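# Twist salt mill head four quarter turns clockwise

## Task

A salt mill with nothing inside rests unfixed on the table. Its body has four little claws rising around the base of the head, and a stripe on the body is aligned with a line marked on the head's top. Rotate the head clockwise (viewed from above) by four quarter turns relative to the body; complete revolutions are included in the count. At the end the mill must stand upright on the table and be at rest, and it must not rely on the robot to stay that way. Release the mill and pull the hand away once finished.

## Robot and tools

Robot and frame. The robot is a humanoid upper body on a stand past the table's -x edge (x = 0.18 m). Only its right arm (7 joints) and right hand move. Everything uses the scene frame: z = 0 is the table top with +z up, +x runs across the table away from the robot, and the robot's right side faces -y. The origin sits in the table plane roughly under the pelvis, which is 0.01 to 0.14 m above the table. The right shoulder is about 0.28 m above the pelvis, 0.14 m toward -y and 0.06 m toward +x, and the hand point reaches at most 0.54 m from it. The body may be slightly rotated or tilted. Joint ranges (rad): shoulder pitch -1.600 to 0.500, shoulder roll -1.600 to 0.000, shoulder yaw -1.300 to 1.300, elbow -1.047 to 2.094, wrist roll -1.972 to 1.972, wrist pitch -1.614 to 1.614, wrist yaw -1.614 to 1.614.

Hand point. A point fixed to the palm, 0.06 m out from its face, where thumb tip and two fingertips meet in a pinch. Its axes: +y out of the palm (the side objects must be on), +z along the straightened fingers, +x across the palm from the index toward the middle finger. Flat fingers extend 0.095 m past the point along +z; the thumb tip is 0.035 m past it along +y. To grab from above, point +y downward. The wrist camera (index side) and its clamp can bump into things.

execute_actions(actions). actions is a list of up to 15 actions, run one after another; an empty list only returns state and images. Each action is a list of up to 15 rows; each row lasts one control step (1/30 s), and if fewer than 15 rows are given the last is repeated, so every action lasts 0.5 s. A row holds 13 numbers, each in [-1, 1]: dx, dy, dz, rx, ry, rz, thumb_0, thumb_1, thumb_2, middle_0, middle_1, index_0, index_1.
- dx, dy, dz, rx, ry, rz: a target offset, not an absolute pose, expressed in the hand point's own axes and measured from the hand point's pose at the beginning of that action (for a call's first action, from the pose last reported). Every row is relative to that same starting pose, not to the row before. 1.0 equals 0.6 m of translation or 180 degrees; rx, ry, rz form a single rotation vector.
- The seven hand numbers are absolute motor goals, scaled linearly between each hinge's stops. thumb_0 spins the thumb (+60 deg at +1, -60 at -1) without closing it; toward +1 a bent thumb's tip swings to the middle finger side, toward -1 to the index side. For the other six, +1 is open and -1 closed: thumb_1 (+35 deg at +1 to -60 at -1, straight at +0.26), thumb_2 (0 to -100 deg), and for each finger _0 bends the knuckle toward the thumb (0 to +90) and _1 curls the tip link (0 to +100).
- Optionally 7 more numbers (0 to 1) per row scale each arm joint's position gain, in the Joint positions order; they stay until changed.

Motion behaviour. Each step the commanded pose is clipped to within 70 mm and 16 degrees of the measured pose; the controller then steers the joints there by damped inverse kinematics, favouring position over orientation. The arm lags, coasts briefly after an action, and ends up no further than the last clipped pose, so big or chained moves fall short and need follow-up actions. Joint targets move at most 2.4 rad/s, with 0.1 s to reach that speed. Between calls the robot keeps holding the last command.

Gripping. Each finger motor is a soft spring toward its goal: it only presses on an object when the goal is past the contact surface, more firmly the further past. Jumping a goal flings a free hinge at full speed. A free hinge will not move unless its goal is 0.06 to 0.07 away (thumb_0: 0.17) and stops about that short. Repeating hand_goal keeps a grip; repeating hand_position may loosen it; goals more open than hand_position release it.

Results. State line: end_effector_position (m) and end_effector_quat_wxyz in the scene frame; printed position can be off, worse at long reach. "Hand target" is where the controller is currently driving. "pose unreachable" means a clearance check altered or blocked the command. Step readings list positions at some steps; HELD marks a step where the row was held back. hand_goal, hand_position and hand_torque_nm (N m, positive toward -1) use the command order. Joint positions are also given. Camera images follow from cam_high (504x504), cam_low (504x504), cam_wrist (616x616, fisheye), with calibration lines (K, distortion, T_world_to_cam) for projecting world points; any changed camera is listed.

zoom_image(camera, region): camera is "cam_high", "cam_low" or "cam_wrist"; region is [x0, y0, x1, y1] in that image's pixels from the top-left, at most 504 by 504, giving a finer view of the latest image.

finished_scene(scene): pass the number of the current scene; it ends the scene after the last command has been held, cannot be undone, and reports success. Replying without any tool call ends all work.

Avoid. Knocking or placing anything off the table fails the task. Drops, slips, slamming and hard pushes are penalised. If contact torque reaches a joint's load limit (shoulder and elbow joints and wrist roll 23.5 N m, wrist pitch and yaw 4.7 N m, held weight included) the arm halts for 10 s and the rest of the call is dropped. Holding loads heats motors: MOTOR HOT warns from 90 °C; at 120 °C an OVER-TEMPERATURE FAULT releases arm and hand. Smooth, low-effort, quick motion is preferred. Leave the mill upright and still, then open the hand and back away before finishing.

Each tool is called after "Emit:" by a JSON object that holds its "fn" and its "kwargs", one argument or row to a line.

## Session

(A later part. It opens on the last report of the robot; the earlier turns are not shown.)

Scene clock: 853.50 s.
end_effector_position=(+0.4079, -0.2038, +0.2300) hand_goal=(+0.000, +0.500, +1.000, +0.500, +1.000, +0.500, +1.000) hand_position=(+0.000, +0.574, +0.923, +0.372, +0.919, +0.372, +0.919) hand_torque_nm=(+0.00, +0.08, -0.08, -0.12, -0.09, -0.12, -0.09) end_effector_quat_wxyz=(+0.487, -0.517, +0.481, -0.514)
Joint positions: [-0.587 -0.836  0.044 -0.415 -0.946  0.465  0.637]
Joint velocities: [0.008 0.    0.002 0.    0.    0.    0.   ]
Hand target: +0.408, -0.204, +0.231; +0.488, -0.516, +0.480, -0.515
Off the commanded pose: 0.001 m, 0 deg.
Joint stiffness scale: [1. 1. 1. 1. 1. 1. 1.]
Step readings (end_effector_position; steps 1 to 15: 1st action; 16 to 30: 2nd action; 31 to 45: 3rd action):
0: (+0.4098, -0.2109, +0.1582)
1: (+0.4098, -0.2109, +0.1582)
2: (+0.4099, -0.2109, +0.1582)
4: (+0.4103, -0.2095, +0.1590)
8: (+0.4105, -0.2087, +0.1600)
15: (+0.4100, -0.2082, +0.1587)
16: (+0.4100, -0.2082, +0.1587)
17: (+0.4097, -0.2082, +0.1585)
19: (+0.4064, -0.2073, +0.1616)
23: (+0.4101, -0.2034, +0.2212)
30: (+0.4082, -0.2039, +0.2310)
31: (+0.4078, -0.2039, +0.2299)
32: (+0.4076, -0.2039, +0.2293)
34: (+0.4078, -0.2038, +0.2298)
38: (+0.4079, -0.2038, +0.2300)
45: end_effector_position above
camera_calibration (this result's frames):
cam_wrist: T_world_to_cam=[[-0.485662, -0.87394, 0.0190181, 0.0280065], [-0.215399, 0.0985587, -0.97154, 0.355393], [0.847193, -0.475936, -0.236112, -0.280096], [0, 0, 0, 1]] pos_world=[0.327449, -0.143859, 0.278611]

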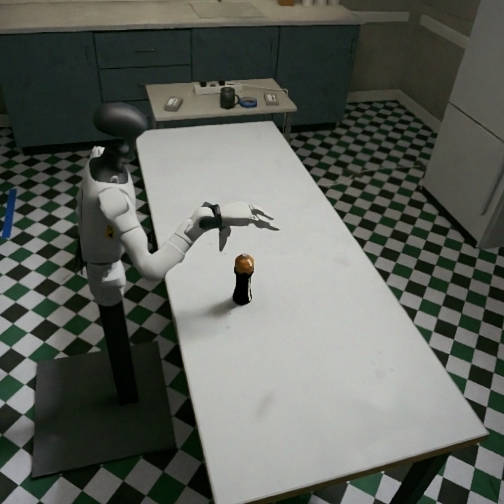

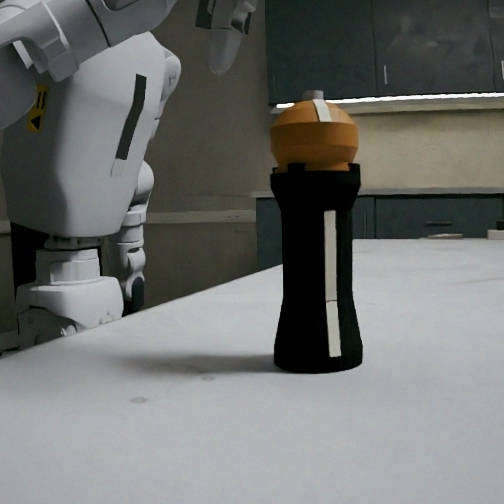

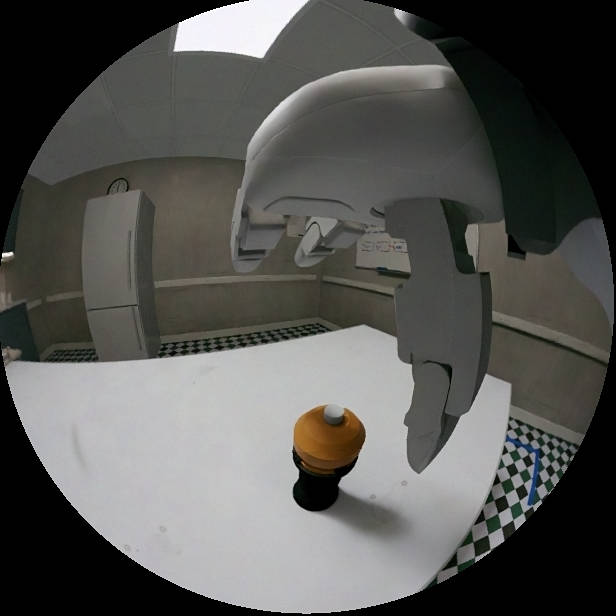

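Emit:
{"fn": "execute_actions", "kwargs": {
  "actions": []
}}

Scene clock: 876.67 s.
end_effector_position=(+0.4079, -0.2038, +0.2300) hand_goal=(+0.000, +0.500, +1.000, +0.500, +1.000, +0.500, +1.000) hand_position=(+0.000, +0.574, +0.923, +0.372, +0.919, +0.372, +0.919) hand_torque_nm=(+0.00, +0.08, -0.08, -0.12, -0.09, -0.12, -0.09) end_effector_quat_wxyz=(+0.487, -0.517, +0.481, -0.514)
Joint positions: [-0.587 -0.836  0.044 -0.415 -0.946  0.465  0.637]
Joint velocities: [ 0.002  0.     0.006 -0.005 -0.002  0.     0.   ]
Hand target: +0.408, -0.204, +0.231; +0.488, -0.516, +0.480, -0.515
Off the commanded pose: 0.001 m, 0 deg.
Joint stiffness scale: [1. 1. 1. 1. 1. 1. 1.]
camera_calibration (this result's frames):
cam_wrist: T_world_to_cam=[[-0.485662, -0.87394, 0.0190181, 0.0280064], [-0.2154, 0.0985588, -0.97154, 0.355393], [0.847193, -0.475936, -0.236113, -0.280096], [0, 0, 0, 1]] pos_world=[0.327449, -0.143859, 0.278611]

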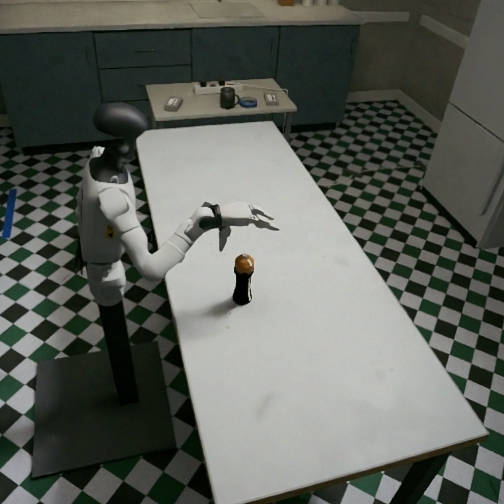

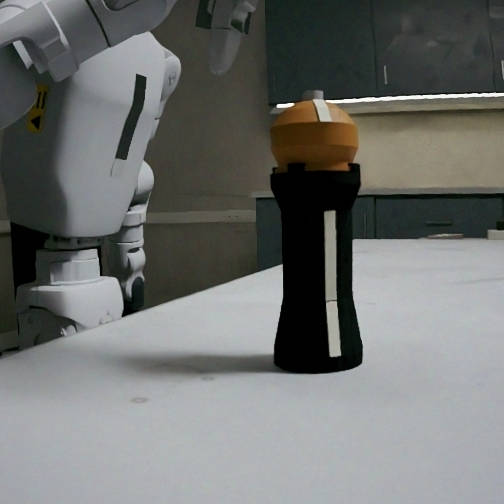

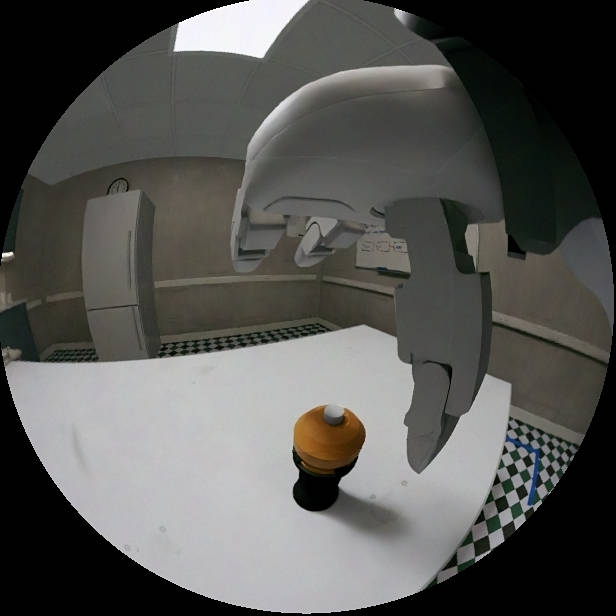

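Emit:
{"fn": "execute_actions", "kwargs": {
  "actions": [
    [[0.05,-0.04,0,0,0,0,0,0.5,1,0.5,1,0.5,1],[0.1,-0.05,-0.01,0,0,0,0,0.5,1,0.5,1,0.5,1],[0.15,-0.05,-0.015,0,0,0,0,0.5,1,0.5,1,0.5,1],[0.2,-0.05,-0.016,0,0,0,0,0.5,1,0.5,1,0.5,1]],
    [[0.03,0,0,0,0,0.5,0,0.5,1,0.5,1,0.5,1]],
    [[0,0,0,0,0,0.15,0,0.5,1,0.5,1,0.5,1]]
  ]
}}

Scene clock: 913.13 s.
end_effector_position=(+0.3915, -0.3409, +0.2781) hand_goal=(+0.000, +0.500, +1.000, +0.500, +1.000, +0.500, +1.000) hand_position=(+0.000, +0.572, +0.925, +0.400, +0.923, +0.400, +0.923) hand_torque_nm=(+0.00, +0.07, -0.08, -0.10, -0.08, -0.10, -0.08) end_effector_quat_wxyz=(+0.725, -0.082, +0.667, -0.153)
Joint positions: [-0.616 -0.913 -0.787  0.543  0.132  0.095  0.719]
Joint velocities: [-0.008 -0.014 -0.009  0.002  0.003  0.     0.002]
Hand target: +0.391, -0.341, +0.279; +0.726, -0.082, +0.665, -0.151
Off the commanded pose: 0.001 m, 1 deg.
Joint stiffness scale: [1. 1. 1. 1. 1. 1. 1.]
Step readings (end_effector_position; steps 1 to 15: 1st action; 16 to 30: 2nd action; 31 to 45: 3rd action):
0: (+0.4079, -0.2038, +0.2300)
1: (+0.4079, -0.2038, +0.2300)
2: (+0.4079, -0.2038, +0.2301)
4: (+0.4069, -0.2080, +0.2339)
8: (+0.4009, -0.2672, +0.2641)
15: (+0.3922, -0.3230, +0.2717)
16: (+0.3924, -0.3228, +0.2691)
17: (+0.3926, -0.3225, +0.2673)
19: (+0.3925, -0.3252, +0.2676)
23: (+0.3900, -0.3420, +0.2781)
30: (+0.3912, -0.3398, +0.2778)
31: (+0.3912, -0.3400, +0.2777)
32: (+0.3912, -0.3401, +0.2781)
34: (+0.3911, -0.3403, +0.2798)
38: (+0.3912, -0.3409, +0.2751)
45: end_effector_position above
camera_calibration (this result's frames):
cam_wrist: T_world_to_cam=[[-0.430339, -0.213072, -0.87716, 0.352143], [-0.117627, 0.976693, -0.179541, 0.452983], [0.894971, 0.0259137, -0.445372, -0.109524], [0, 0, 0, 1]] pos_world=[0.302845, -0.364555, 0.341435]

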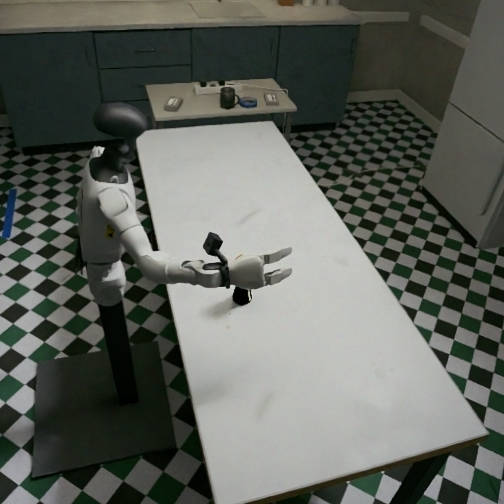

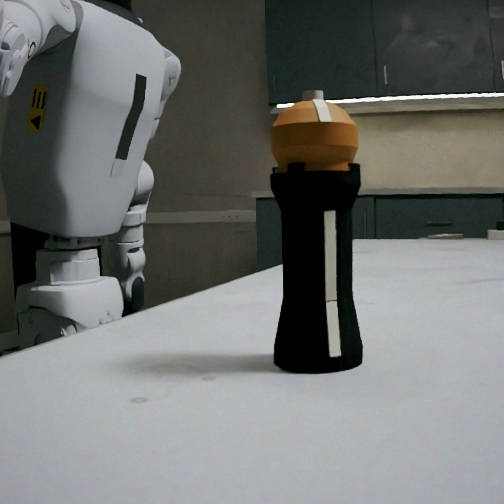

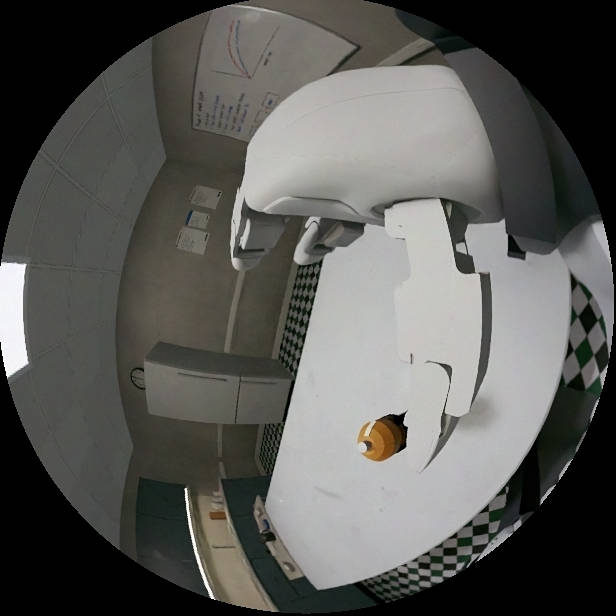

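Emit:
{"fn": "execute_actions", "kwargs": {
  "actions": [
    [[0.04,0,0,-0.04,0,0.04,0,0.5,1,0.5,1,0.5,1],[0.08,0,0,-0.08,0.01,0.08,0,0.5,1,0.5,1,0.5,1],[0.12,0,0,-0.115,0.012,0.109,0,0.5,1,0.5,1,0.5,1]],
    [[0.1,0,0,0,0,0,0,0.5,1,0.5,1,0.5,1]]
  ]
}}

Scene clock: 933.73 s.
end_effector_position=(+0.3833, -0.3570, +0.1438) hand_goal=(+0.000, +0.500, +1.000, +0.500, +1.000, +0.500, +1.000) hand_position=(+0.000, +0.572, +0.925, +0.421, +0.926, +0.419, +0.925) hand_torque_nm=(+0.00, +0.07, -0.08, -0.08, -0.08, -0.08, -0.08) end_effector_quat_wxyz=(+0.644, +0.061, +0.758, -0.087)
Joint positions: [-0.702 -0.868 -0.775  1.376  0.092 -0.331  0.687]
Joint velocities: [-0.146 -0.321 -0.034 -0.061 -0.006 -0.074 -0.097]
Hand target: +0.384, -0.359, +0.144; +0.643, +0.063, +0.758, -0.092
Off the commanded pose: 0.004 m, 7 deg.
Joint stiffness scale: [1. 1. 1. 1. 1. 1. 1.]
Step readings (end_effector_position; steps 1 to 15: 1st action; 16 to 30: 2nd action):
0: (+0.3915, -0.3409, +0.2781)
1: (+0.3915, -0.3409, +0.2781)
2: (+0.3914, -0.3409, +0.2780)
4: (+0.3916, -0.3424, +0.2760)
8: (+0.3871, -0.3560, +0.2351)
15: (+0.3930, -0.3582, +0.2030)
16: (+0.3940, -0.3610, +0.2093)
17: (+0.3946, -0.3639, +0.2146)
19: (+0.3940, -0.3682, +0.2148)
23: (+0.3760, -0.3590, +0.1470)
30: end_effector_position above
camera_calibration (this result's frames):
cam_wrist: T_world_to_cam=[[-0.611129, 0.121262, -0.782187, 0.402384], [0.0146168, 0.989756, 0.142022, 0.351321], [0.791396, 0.0753604, -0.606641, -0.0810684], [0, 0, 0, 1]] pos_world=[0.304931, -0.390407, 0.215665]

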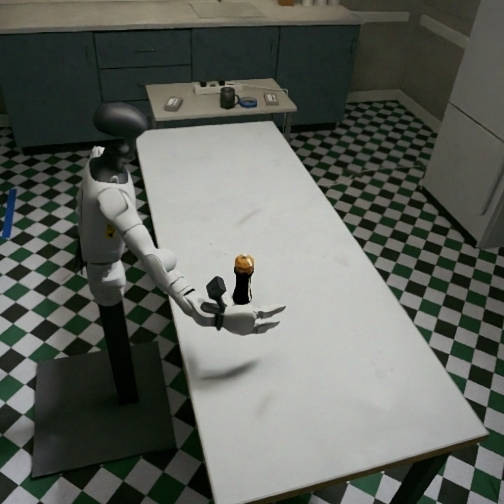

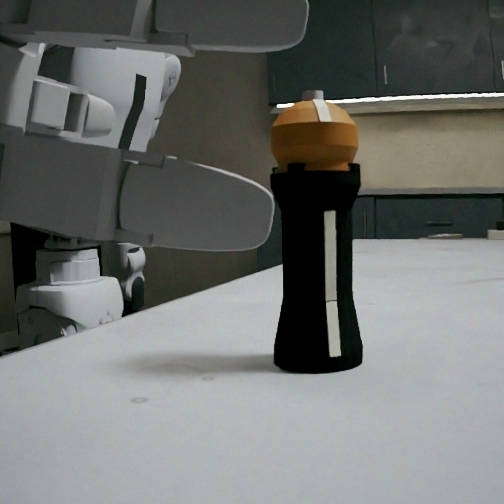

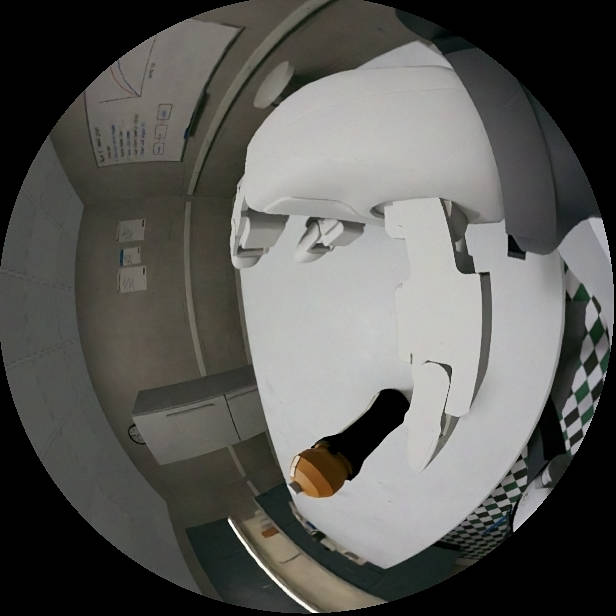

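Emit:
{"fn": "execute_actions", "kwargs": {
  "actions": [
    [[0.01,0.03,-0.01,-0.01,-0.015,0,0,0.5,1,0.5,1,0.5,1],[0.02,0.06,-0.02,-0.02,-0.03,0,0,0.5,1,0.5,1,0.5,1],[0.03,0.09,-0.03,-0.03,-0.045,0,0,0.5,1,0.5,1,0.5,1],[0.04,0.112,-0.036,-0.03,-0.05,0,0,0.5,1,0.5,1,0.5,1]],
    [[0,0,0,0,0,0,0,0.5,1,0.5,1,0.5,1]]
  ]
}}

Scene clock: 951.47 s.
end_effector_position=(+0.3692, -0.2854, +0.1148) hand_goal=(+0.000, +0.500, +1.000, +0.500, +1.000, +0.500, +1.000) hand_position=(+0.000, +0.572, +0.925, +0.424, +0.926, +0.423, +0.926) hand_torque_nm=(+0.00, +0.07, -0.08, -0.07, -0.08, -0.07, -0.08) end_effector_quat_wxyz=(+0.722, +0.010, +0.692, -0.022)
Joint positions: [-0.601 -0.591 -0.825  1.253  0.182 -0.617  0.82 ]
Joint velocities: [-0.009 -0.026  0.003  0.025  0.    -0.016  0.002]
Hand target: +0.369, -0.285, +0.115; +0.722, +0.006, +0.692, -0.022
Off the commanded pose: 0.001 m, 0 deg.
Joint stiffness scale: [1. 1. 1. 1. 1. 1. 1.]
Step readings (end_effector_position; steps 1 to 15: 1st action; 16 to 30: 2nd action):
0: (+0.3844, -0.3584, +0.1457)
1: (+0.3844, -0.3584, +0.1457)
2: (+0.3844, -0.3584, +0.1456)
4: (+0.3825, -0.3533, +0.1464)
8: (+0.3766, -0.3047, +0.1267)
15: (+0.3695, -0.2848, +0.1152)
16: (+0.3706, -0.2872, +0.1191)
17: (+0.3714, -0.2888, +0.1222)
19: (+0.3720, -0.2891, +0.1234)
23: (+0.3697, -0.2856, +0.1159)
30: end_effector_position above
camera_calibration (this result's frames):
cam_wrist: T_world_to_cam=[[-0.454699, 0.0406074, -0.889719, 0.293996], [-0.180066, 0.97414, 0.136485, 0.35283], [0.872253, 0.222268, -0.435628, -0.10043], [0, 0, 0, 1]] pos_world=[0.284813, -0.333321, 0.169668]

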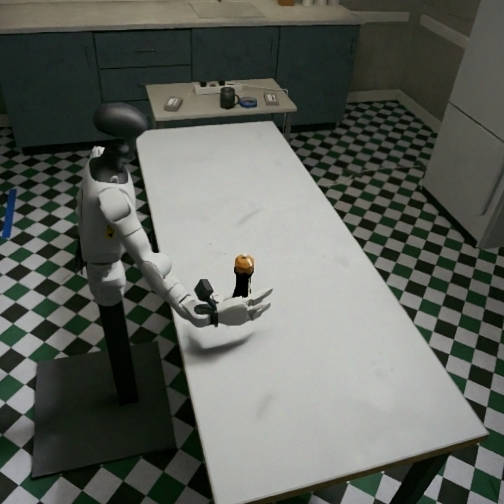

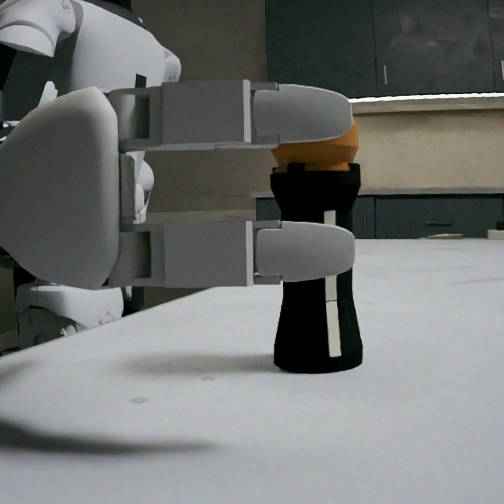

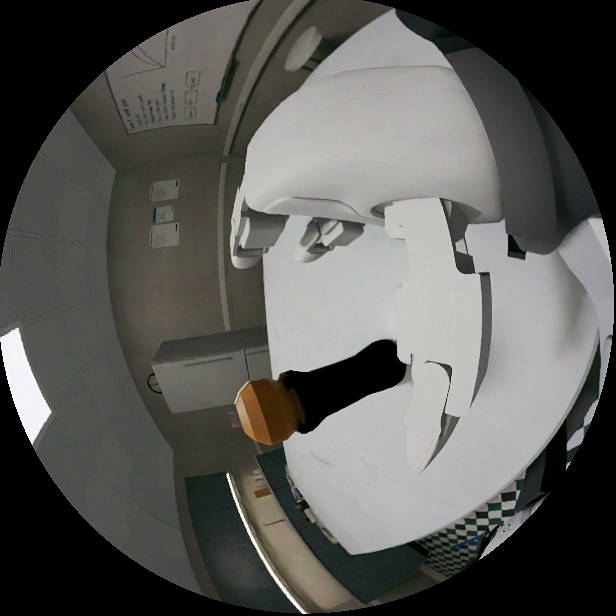

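Emit:
{"fn": "zoom_image", "kwargs": {
  "camera": "cam_wrist",
  "region": [200, 300, 460, 500]
}}

Emit:
{"fn": "zoom_image", "kwargs": {
  "camera": "cam_high",
  "region": [170, 230, 310, 350]
}}

Region (200, 300, 460, 500) of cam_wrist's 616x616 image, scaled by 1.938, with more detail than that image has; it fills the top 388 rows of this view, and the rest is white.

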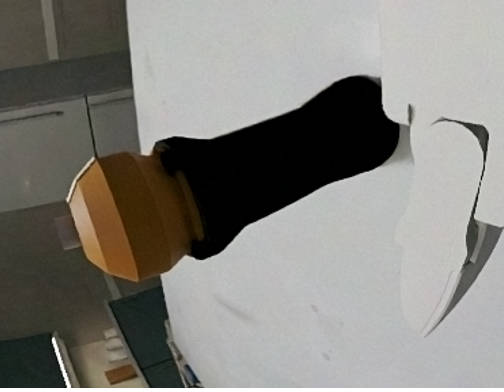

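Region (170, 230, 310, 350) of cam_high's 504x504 image, scaled by 3.600, with more detail than that image has; it fills the top 432 rows of this view, and the rest is white.

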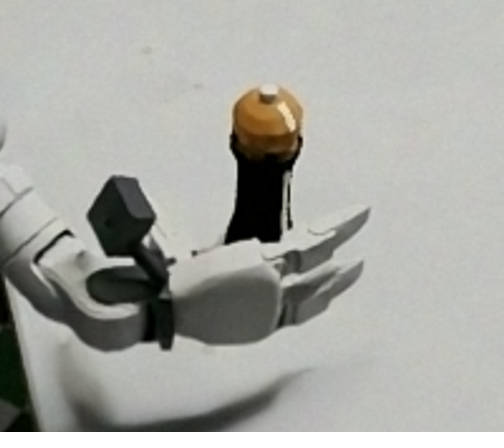

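Emit:
{"fn": "execute_actions", "kwargs": {
  "actions": [
    [[-0.004,0.02,0.01,0,0,0,0,0.5,1,0.5,1,0.5,1],[-0.008,0.04,0.02,0,0,0,0,0.5,1,0.5,1,0.5,1],[-0.012,0.06,0.03,0,0,0,0,0.5,1,0.5,1,0.5,1]],
    [[0,0,0,0,0,0,0,0.5,1,0.5,1,0.5,1]]
  ]
}}

Scene clock: 987.10 s.
end_effector_position=(+0.3869, -0.2528, +0.1224) hand_goal=(+0.000, +0.500, +1.000, +0.500, +1.000, +0.500, +1.000) hand_position=(+0.000, +0.572, +0.925, +0.424, +0.926, +0.423, +0.926) hand_torque_nm=(+0.00, +0.07, -0.08, -0.07, -0.08, -0.07, -0.08) end_effector_quat_wxyz=(+0.727, +0.011, +0.687, -0.017)
Joint positions: [-0.528 -0.415 -0.76   0.829  0.154 -0.393  0.669]
Joint velocities: [-0.005 -0.008  0.     0.005 -0.005  0.     0.   ]
Hand target: +0.387, -0.254, +0.124; +0.728, +0.011, +0.685, -0.017
Off the commanded pose: 0.002 m, 0 deg.
Joint stiffness scale: [1. 1. 1. 1. 1. 1. 1.]
Step readings (end_effector_position; steps 1 to 15: 1st action; 16 to 30: 2nd action):
0: (+0.3693, -0.2854, +0.1150)
1: (+0.3693, -0.2854, +0.1150)
2: (+0.3693, -0.2853, +0.1150)
4: (+0.3721, -0.2817, +0.1175)
8: (+0.3892, -0.2473, +0.1262)
15: (+0.3871, -0.2536, +0.1238)
16: (+0.3871, -0.2538, +0.1238)
17: (+0.3874, -0.2532, +0.1240)
19: (+0.3876, -0.2523, +0.1236)
23: (+0.3869, -0.2526, +0.1222)
30: end_effector_position above
camera_calibration (this result's frames):
cam_wrist: T_world_to_cam=[[-0.442285, 0.0451084, -0.89574, 0.304507], [-0.187446, 0.972029, 0.141504, 0.324991], [0.877068, 0.230488, -0.421458, -0.121265], [0, 0, 0, 1]] pos_world=[0.301955, -0.301686, 0.175663]

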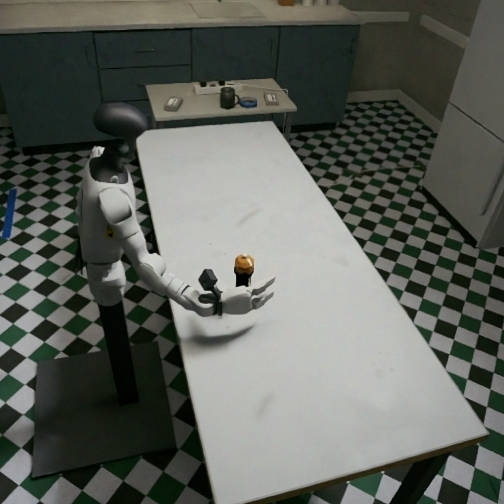

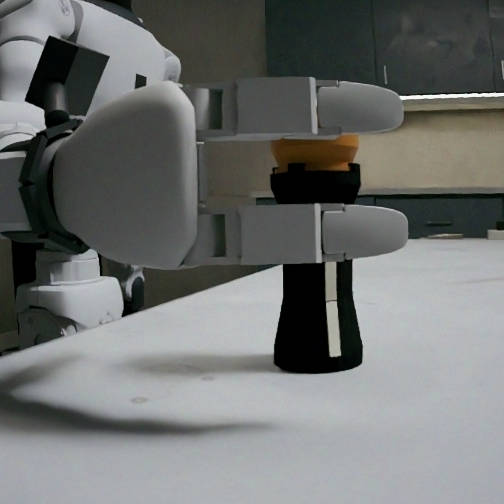

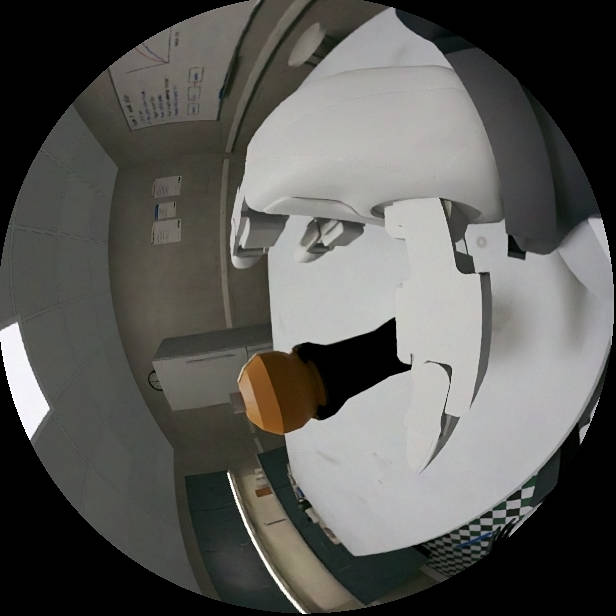

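Emit:
{"fn": "zoom_image", "kwargs": {
  "camera": "cam_wrist",
  "region": [200, 300, 460, 500]
}}

Region (200, 300, 460, 500) of cam_wrist's 616x616 image, scaled by 1.938, with more detail than that image has; it fills the top 388 rows of this view, and the rest is white.

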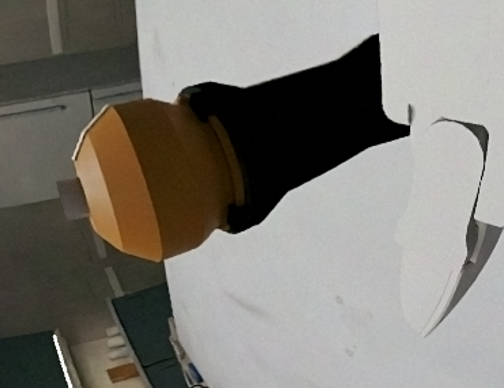

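Emit:
{"fn": "execute_actions", "kwargs": {
  "actions": [
    [[0,0.015,0.01,0,0,0,0,0.5,1,0.5,1,0.5,1],[0,0.03,0.02,0,0,0,0,0.5,1,0.5,1,0.5,1],[0,0.045,0.022,0,0,0,0,0.5,1,0.5,1,0.5,1],[0,0.055,0.022,0,0,0,0,0.5,1,0.5,1,0.5,1]],
    [[0,0,0,0,0,0,0,0.5,1,0.5,1,0.5,1]]
  ]
}}

Scene clock: 1043.80 s.
end_effector_position=(+0.4014, -0.2203, +0.1233) hand_goal=(+0.000, +0.500, +1.000, +0.500, +1.000, +0.500, +1.000) hand_position=(+0.000, +0.572, +0.925, +0.424, +0.926, +0.423, +0.926) hand_torque_nm=(+0.00, +0.07, -0.08, -0.07, -0.08, -0.07, -0.08) end_effector_quat_wxyz=(+0.728, +0.013, +0.686, -0.014)
Joint positions: [-0.529 -0.309 -0.698  0.681  0.105 -0.327  0.557]
Joint velocities: [ 0.008  0.002 -0.006  0.    -0.005  0.     0.   ]
Hand target: +0.401, -0.220, +0.123; +0.727, +0.013, +0.686, -0.014
Off the commanded pose: 0.000 m, 0 deg.
Joint stiffness scale: [1. 1. 1. 1. 1. 1. 1.]
Step readings (end_effector_position; steps 1 to 15: 1st action; 16 to 30: 2nd action):
0: (+0.3868, -0.2528, +0.1224)
1: (+0.3868, -0.2528, +0.1224)
2: (+0.3869, -0.2529, +0.1224)
4: (+0.3911, -0.2500, +0.1232)
8: (+0.4015, -0.2179, +0.1261)
15: (+0.4013, -0.2202, +0.1231)
16: (+0.4014, -0.2203, +0.1233)
17: (+0.4014, -0.2203, +0.1233)
19: (+0.4014, -0.2203, +0.1233)
23: (+0.4014, -0.2203, +0.1233)
30: end_effector_position above
camera_calibration (this result's frames):
cam_wrist: T_world_to_cam=[[-0.439671, 0.0505411, -0.896736, 0.310507], [-0.19005, 0.970573, 0.147884, 0.295842], [0.877821, 0.235445, -0.417127, -0.140873], [0, 0, 0, 1]] pos_world=[0.316407, -0.269662, 0.17593]

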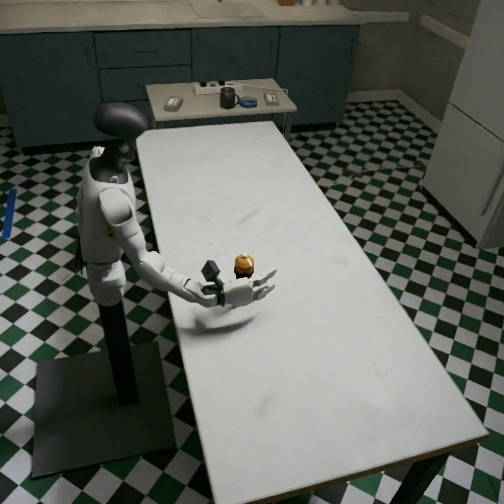

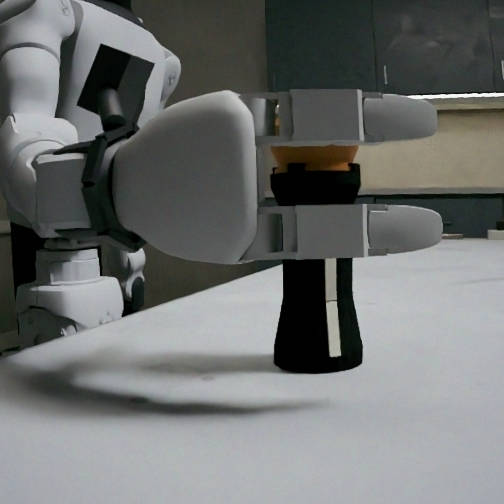

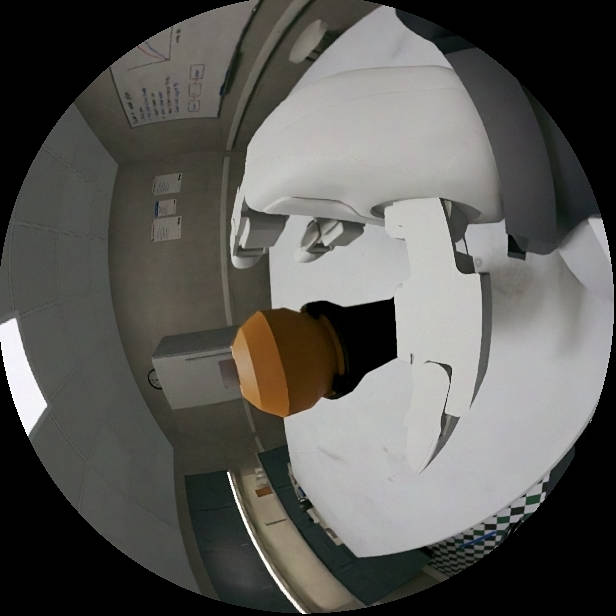

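Emit:
{"fn": "execute_actions", "kwargs": {
  "actions": [
    [[0,0,0,0,0,0,0,0.4,1,0.35,0.9,0.4,0.9],[0,0,0,0,0,0,0,0.4,1,0.35,0.9,0.4,0.9],[0,0,0,0,0,0,0,0.3,1,0.2,0.85,0.3,0.85],[0,0,0,0,0,0,0,0.3,1,0.2,0.85,0.3,0.85],[0,0,0,0,0,0,0,0.2,1,0.05,0.8,0.2,0.8],[0,0,0,0,0,0,0,0.2,1,0.05,0.8,0.2,0.8],[0,0,0,0,0,0,0,0.1,1,-0.1,0.75,0.1,0.8],[0,0,0,0,0,0,0,0.1,1,-0.1,0.75,0.1,0.8],[0,0,0,0,0,0,0,0.05,1,-0.25,0.7,0,0.8],[0,0,0,0,0,0,0,0.05,1,-0.25,0.7,0,0.8],[0,0,0,0,0,0,0,0.0,1,-0.35,0.7,-0.1,0.8],[0,0,0,0,0,0,0,0.0,1,-0.35,0.7,-0.1,0.8],[0,0,0,0,0,0,0,-0.05,1,-0.42,0.7,-0.2,0.8]],
    [[0,0,0,0,0,0,0,-0.05,1,-0.42,0.7,-0.2,0.8]]
  ]
}}

Scene clock: 1067.83 s.
end_effector_position=(+0.4014, -0.2203, +0.1233) hand_goal=(+0.000, -0.050, +1.000, -0.420, +0.700, -0.200, +0.800) hand_position=(+0.000, +0.030, +0.926, -0.337, +0.775, -0.117, +0.875) hand_torque_nm=(+0.00, +0.08, -0.08, +0.08, +0.08, +0.08, +0.08) end_effector_quat_wxyz=(+0.728, +0.013, +0.686, -0.014)
Joint positions: [-0.529 -0.309 -0.698  0.681  0.105 -0.327  0.557]
Joint velocities: [ 0.005 -0.008 -0.006  0.     0.003  0.     0.   ]
Hand target: +0.401, -0.220, +0.123; +0.728, +0.013, +0.686, -0.014
Off the commanded pose: 0.000 m, 0 deg.
Joint stiffness scale: [1. 1. 1. 1. 1. 1. 1.]
Step readings (end_effector_position; steps 1 to 15: 1st action; 16 to 30: 2nd action):
0: (+0.4014, -0.2203, +0.1233)
1: (+0.4014, -0.2203, +0.1233)
2: (+0.4014, -0.2203, +0.1233)
4: (+0.4014, -0.2203, +0.1233)
8: (+0.4014, -0.2203, +0.1233)
15: (+0.4014, -0.2203, +0.1233)
16: (+0.4014, -0.2203, +0.1233)
17: (+0.4014, -0.2203, +0.1233)
19: (+0.4014, -0.2203, +0.1233)
23: (+0.4014, -0.2203, +0.1233)
30: end_effector_position above
camera_calibration (this result's frames):
cam_wrist: T_world_to_cam=[[-0.439671, 0.0505406, -0.896736, 0.310507], [-0.19005, 0.970573, 0.147884, 0.295842], [0.877821, 0.235445, -0.417128, -0.140873], [0, 0, 0, 1]] pos_world=[0.316407, -0.269662, 0.17593]

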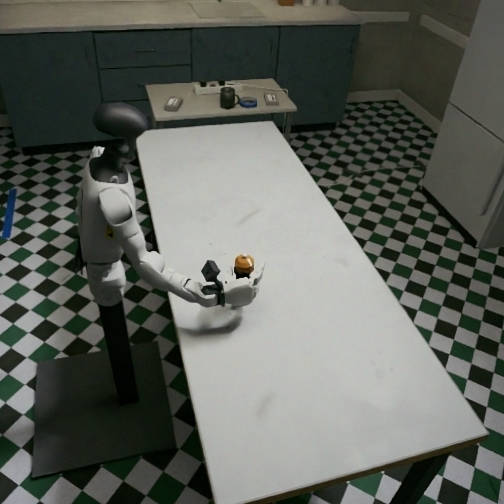

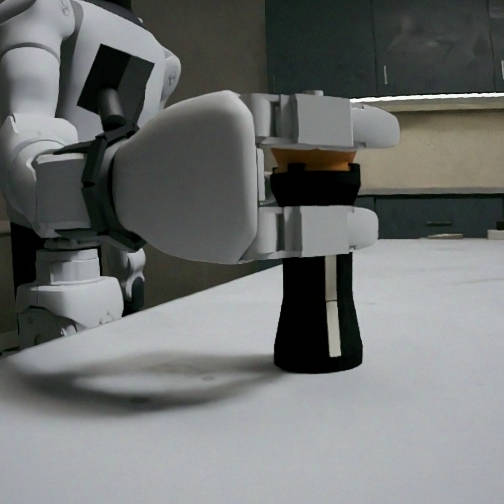

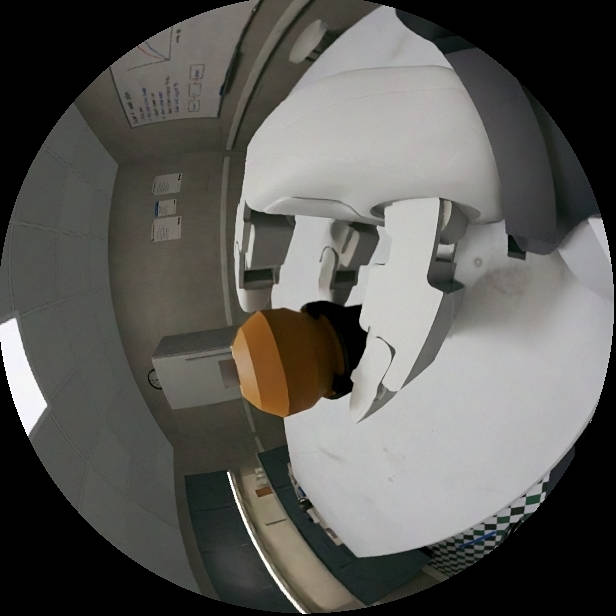

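Emit:
{"fn": "zoom_image", "kwargs": {
  "camera": "cam_low",
  "region": [230, 70, 430, 270]
}}

Emit:
{"fn": "zoom_image", "kwargs": {
  "camera": "cam_high",
  "region": [200, 240, 290, 320]
}}

Region (230, 70, 430, 270) of cam_low's 504x504 image, scaled by 2.520, with more detail than that image has.

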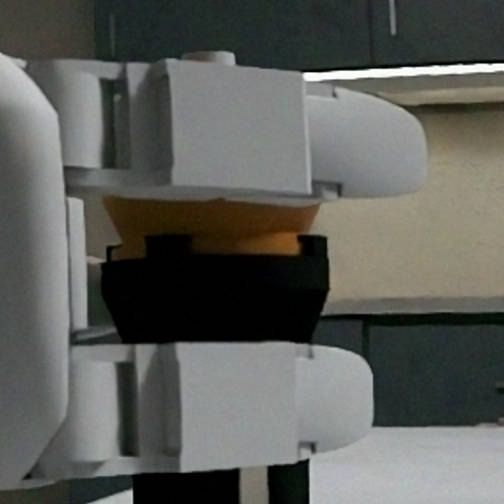

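Region (200, 240, 290, 320) of cam_high's 504x504 image, scaled by 5.600, with more detail than that image has.

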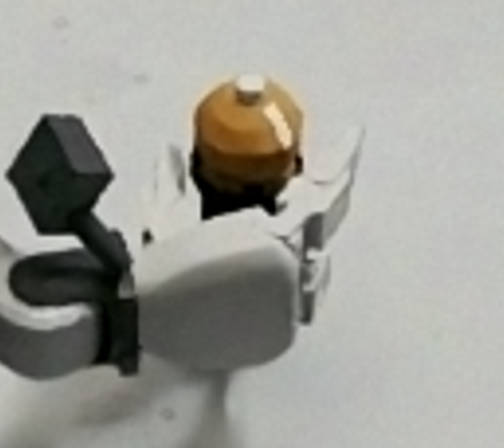

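Emit:
{"fn": "execute_actions", "kwargs": {
  "actions": [
    [[-0.004,0.005,0,0,0,0,0,-0.05,1,-0.42,0.7,-0.2,0.8],[-0.008,0.012,0,0,0,0,0,-0.05,1,-0.42,0.7,-0.2,0.8]],
    [[0,0,0,0,0,0,0,-0.15,1,-0.5,0.7,-0.2,0.8],[0,0,0,0,0,0,0,-0.15,1,-0.5,0.7,-0.2,0.8],[0,0,0,0,0,0,0,-0.15,1,-0.5,0.7,-0.2,0.8],[0,0,0,0,0,0,0,-0.25,1,-0.6,0.7,-0.2,0.8],[0,0,0,0,0,0,0,-0.25,1,-0.6,0.7,-0.2,0.8],[0,0,0,0,0,0,0,-0.25,1,-0.6,0.7,-0.2,0.8],[0,0,0,0,0,0,0,-0.35,1,-0.7,0.7,-0.2,0.8]]
  ]
}}

Scene clock: 1107.27 s.
end_effector_position=(+0.4016, -0.2135, +0.1292) hand_goal=(+0.000, -0.350, +1.000, -0.700, +0.700, -0.200, +0.800) hand_position=(+0.000, -0.049, +0.959, -0.407, +0.775, -0.118, +0.875) hand_torque_nm=(+0.00, +0.31, -0.04, +0.28, +0.08, +0.08, +0.08) end_effector_quat_wxyz=(+0.729, +0.014, +0.684, -0.012)
Joint positions: [-0.508 -0.277 -0.685  0.579  0.103 -0.265  0.534]
Joint velocities: [-0.006  0.    -0.005 -0.003  0.003  0.     0.   ]
Hand target: +0.402, -0.213, +0.129; +0.729, +0.014, +0.684, -0.012
Off the commanded pose: 0.000 m, 0 deg.
Joint stiffness scale: [1. 1. 1. 1. 1. 1. 1.]
Step readings (end_effector_position; steps 1 to 15: 1st action; 16 to 30: 2nd action):
0: (+0.4014, -0.2203, +0.1233)
1: (+0.4014, -0.2203, +0.1233)
2: (+0.4014, -0.2202, +0.1233)
4: (+0.4012, -0.2191, +0.1259)
8: (+0.4022, -0.2130, +0.1306)
15: (+0.4016, -0.2134, +0.1292)
16: (+0.4016, -0.2135, +0.1292)
17: (+0.4016, -0.2135, +0.1292)
19: (+0.4016, -0.2135, +0.1292)
23: (+0.4016, -0.2135, +0.1292)
30: end_effector_position above
camera_calibration (this result's frames):
cam_wrist: T_world_to_cam=[[-0.435308, 0.0546568, -0.898621, 0.314962], [-0.191286, 0.969749, 0.151645, 0.288236], [0.879725, 0.237906, -0.411684, -0.141143], [0, 0, 0, 1]] pos_world=[0.316408, -0.263153, 0.181216]

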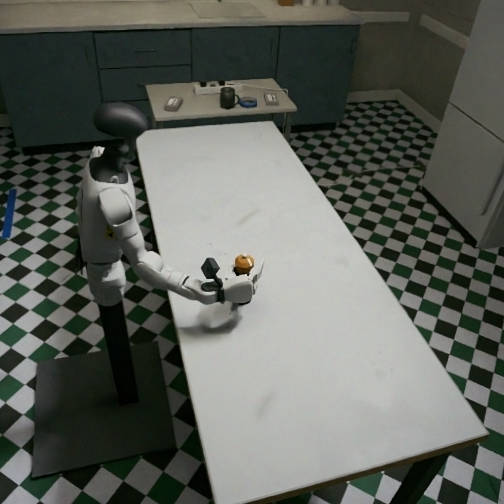

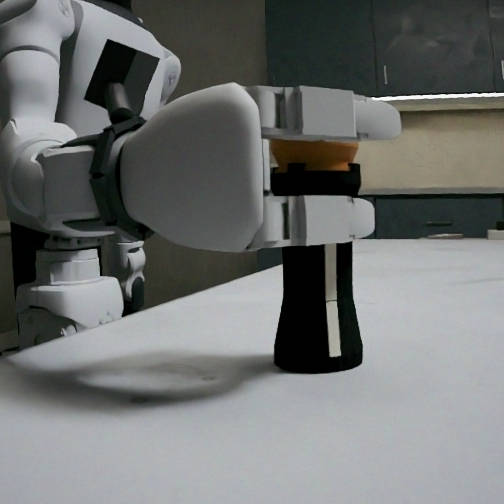

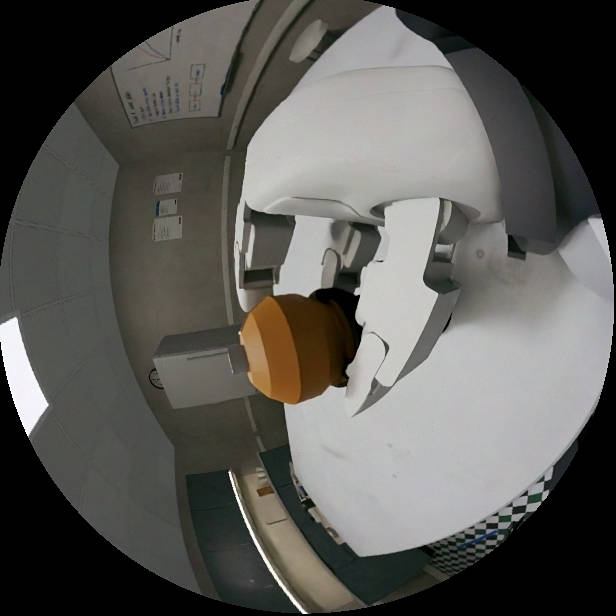

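Emit:
{"fn": "execute_actions", "kwargs": {
  "actions": [
    [[0,0,0,0,0,0,0,-0.45,1,-0.75,0.7,-0.3,0.8],[0,0,0,0,0,0,0,-0.45,1,-0.75,0.7,-0.3,0.8],[0,0,0,0,0,0,0,-0.55,1,-0.8,0.7,-0.4,0.8],[0,0,0,0,0,0,0,-0.55,1,-0.8,0.7,-0.4,0.8],[0,0,0,0,0,0,0,-0.6,1,-0.85,0.7,-0.5,0.8],[0,0,0,0,0,0,0,-0.6,1,-0.85,0.7,-0.5,0.8],[0,0,0,0,0,0,0,-0.6,1,-0.85,0.7,-0.6,0.8],[0,0,0,0,0,0,0,-0.6,1,-0.85,0.7,-0.6,0.8],[0,0,0,0,0,0,0,-0.6,1,-0.85,0.7,-0.7,0.8]]
  ]
}}

Scene clock: 1118.93 s.
end_effector_position=(+0.4016, -0.2135, +0.1292) hand_goal=(+0.000, -0.600, +1.000, -0.850, +0.700, -0.700, +0.800) hand_position=(+0.000, -0.072, +0.997, -0.412, +0.775, -0.339, +0.875) hand_torque_nm=(+0.00, +0.54, +0.00, +0.42, +0.08, +0.35, +0.08) end_effector_quat_wxyz=(+0.729, +0.014, +0.684, -0.012)
Joint positions: [-0.508 -0.277 -0.685  0.579  0.103 -0.266  0.534]
Joint velocities: [0.    0.    0.009 0.002 0.    0.    0.   ]
Hand target: +0.402, -0.213, +0.129; +0.729, +0.014, +0.684, -0.012
Off the commanded pose: 0.000 m, 0 deg.
Joint stiffness scale: [1. 1. 1. 1. 1. 1. 1.]
Step readings (end_effector_position):
0: (+0.4016, -0.2135, +0.1292)
1: (+0.4016, -0.2135, +0.1292)
2: (+0.4016, -0.2135, +0.1292)
4: (+0.4016, -0.2134, +0.1292)
8: (+0.4016, -0.2134, +0.1292)
15: end_effector_position above
camera_calibration (this result's frames):
cam_wrist: T_world_to_cam=[[-0.435165, 0.054629, -0.898692, 0.314928], [-0.19118, 0.969789, 0.151524, 0.288232], [0.879819, 0.23775, -0.411575, -0.141221], [0, 0, 0, 1]] pos_world=[0.316399, -0.263153, 0.181226]

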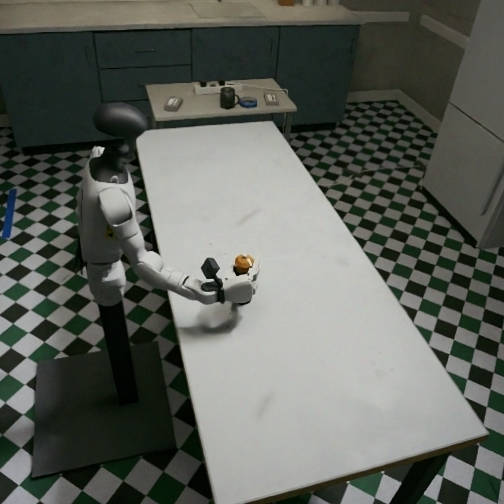

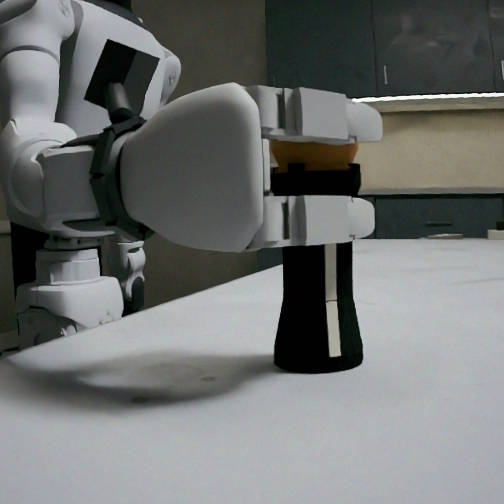

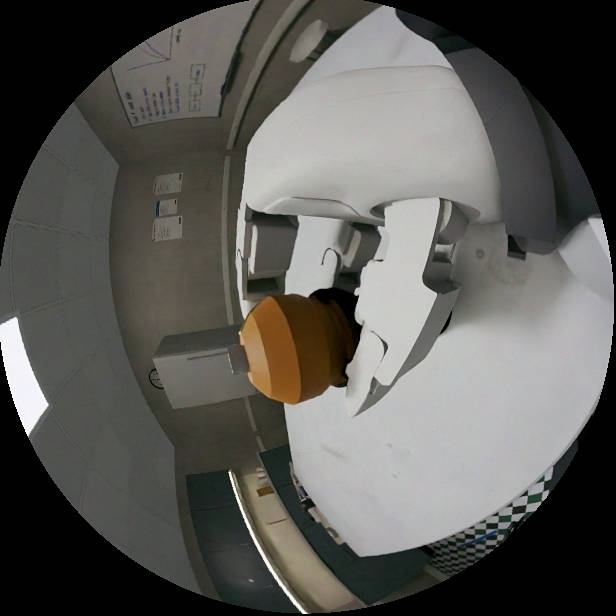

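Emit:
{"fn": "execute_actions", "kwargs": {
  "actions": [
    [[0,0,0,0,0,0,0,-0.6,1,-0.85,0.7,-0.7,0.7],[0,0,0,0,0,0,0,-0.6,1,-0.85,0.7,-0.7,0.6],[0,0,0,0,0,0,0,-0.6,1,-0.85,0.7,-0.68,0.5],[0,0,0,0,0,0,0,-0.6,1,-0.85,0.7,-0.66,0.45],[0,0,0,0,0,0,0,-0.6,1,-0.85,0.7,-0.64,0.4],[0,0,0,0,0,0,0,-0.6,1,-0.85,0.7,-0.62,0.35],[0,0,0,0,0,0,0,-0.6,1,-0.85,0.7,-0.6,0.3],[0,0,0,0,0,0,0,-0.6,1,-0.85,0.7,-0.58,0.25],[0,0,0,0,0,0,0,-0.6,1,-0.85,0.7,-0.56,0.2],[0,0,0,0,0,0,0,-0.6,1,-0.85,0.7,-0.54,0.15],[0,0,0,0,0,0,0,-0.6,1,-0.85,0.7,-0.52,0.1],[0,0,0,0,0,0,0,-0.6,1,-0.85,0.7,-0.5,0.05],[0,0,0,0,0,0,0,-0.6,1,-0.85,0.7,-0.5,0.0]]
  ]
}}

Emit:
{"fn": "zoom_image", "kwargs": {
  "camera": "cam_high",
  "region": [210, 240, 280, 300]
}}

Scene clock: 1133.17 s.
end_effector_position=(+0.4018, -0.2136, +0.1294) hand_goal=(+0.000, -0.600, +1.000, -0.850, +0.700, -0.500, +0.000) hand_position=(+0.000, -0.072, +0.997, -0.425, +0.775, -0.204, +0.489) hand_torque_nm=(+0.00, +0.54, +0.00, +0.41, +0.08, +0.31, +0.47) end_effector_quat_wxyz=(+0.729, +0.015, +0.684, -0.013)
Joint positions: [-0.509 -0.277 -0.685  0.579  0.103 -0.266  0.532]
Joint velocities: [ 0.003 -0.008  0.    -0.008  0.008  0.     0.   ]
Hand target: +0.402, -0.213, +0.129; +0.729, +0.014, +0.684, -0.012
Off the commanded pose: 0.000 m, 0 deg.
Joint stiffness scale: [1. 1. 1. 1. 1. 1. 1.]
Step readings (end_effector_position):
0: (+0.4016, -0.2135, +0.1292)
1: (+0.4016, -0.2135, +0.1292)
2: (+0.4016, -0.2135, +0.1293)
4: (+0.4018, -0.2136, +0.1294)
8: (+0.4018, -0.2136, +0.1294)
15: end_effector_position above
camera_calibration (this result's frames):
cam_wrist: T_world_to_cam=[[-0.434727, 0.0554756, -0.898852, 0.315216], [-0.189846, 0.970026, 0.151687, 0.287877], [0.880324, 0.236586, -0.411165, -0.14184], [0, 0, 0, 1]] pos_world=[0.31655, -0.263177, 0.181346]

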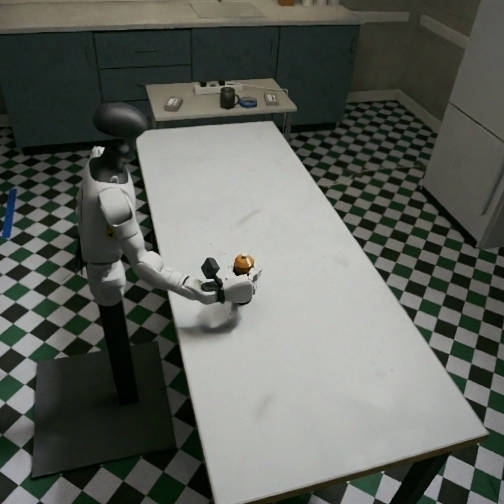

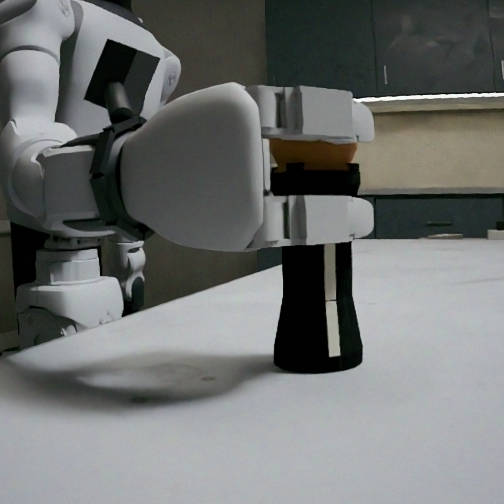

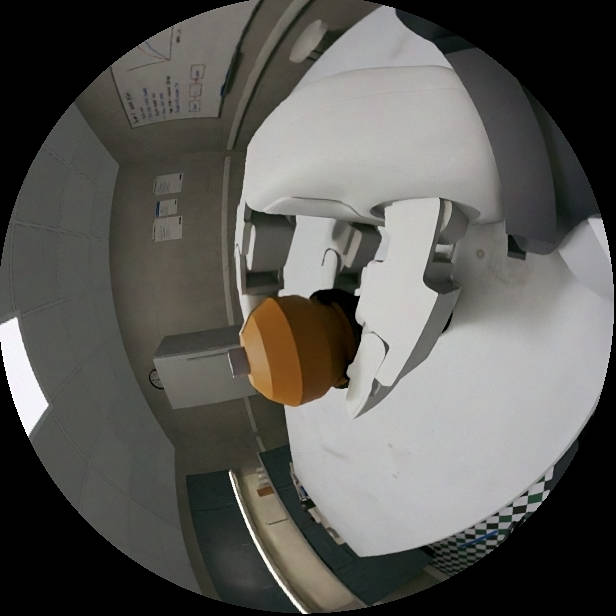

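Region (210, 240, 280, 300) of cam_high's 504x504 image, scaled by 7.200, with more detail than that image has; it fills the top 432 rows of this view, and the rest is white.

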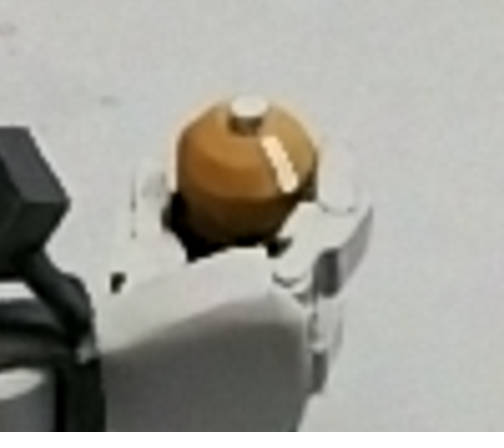

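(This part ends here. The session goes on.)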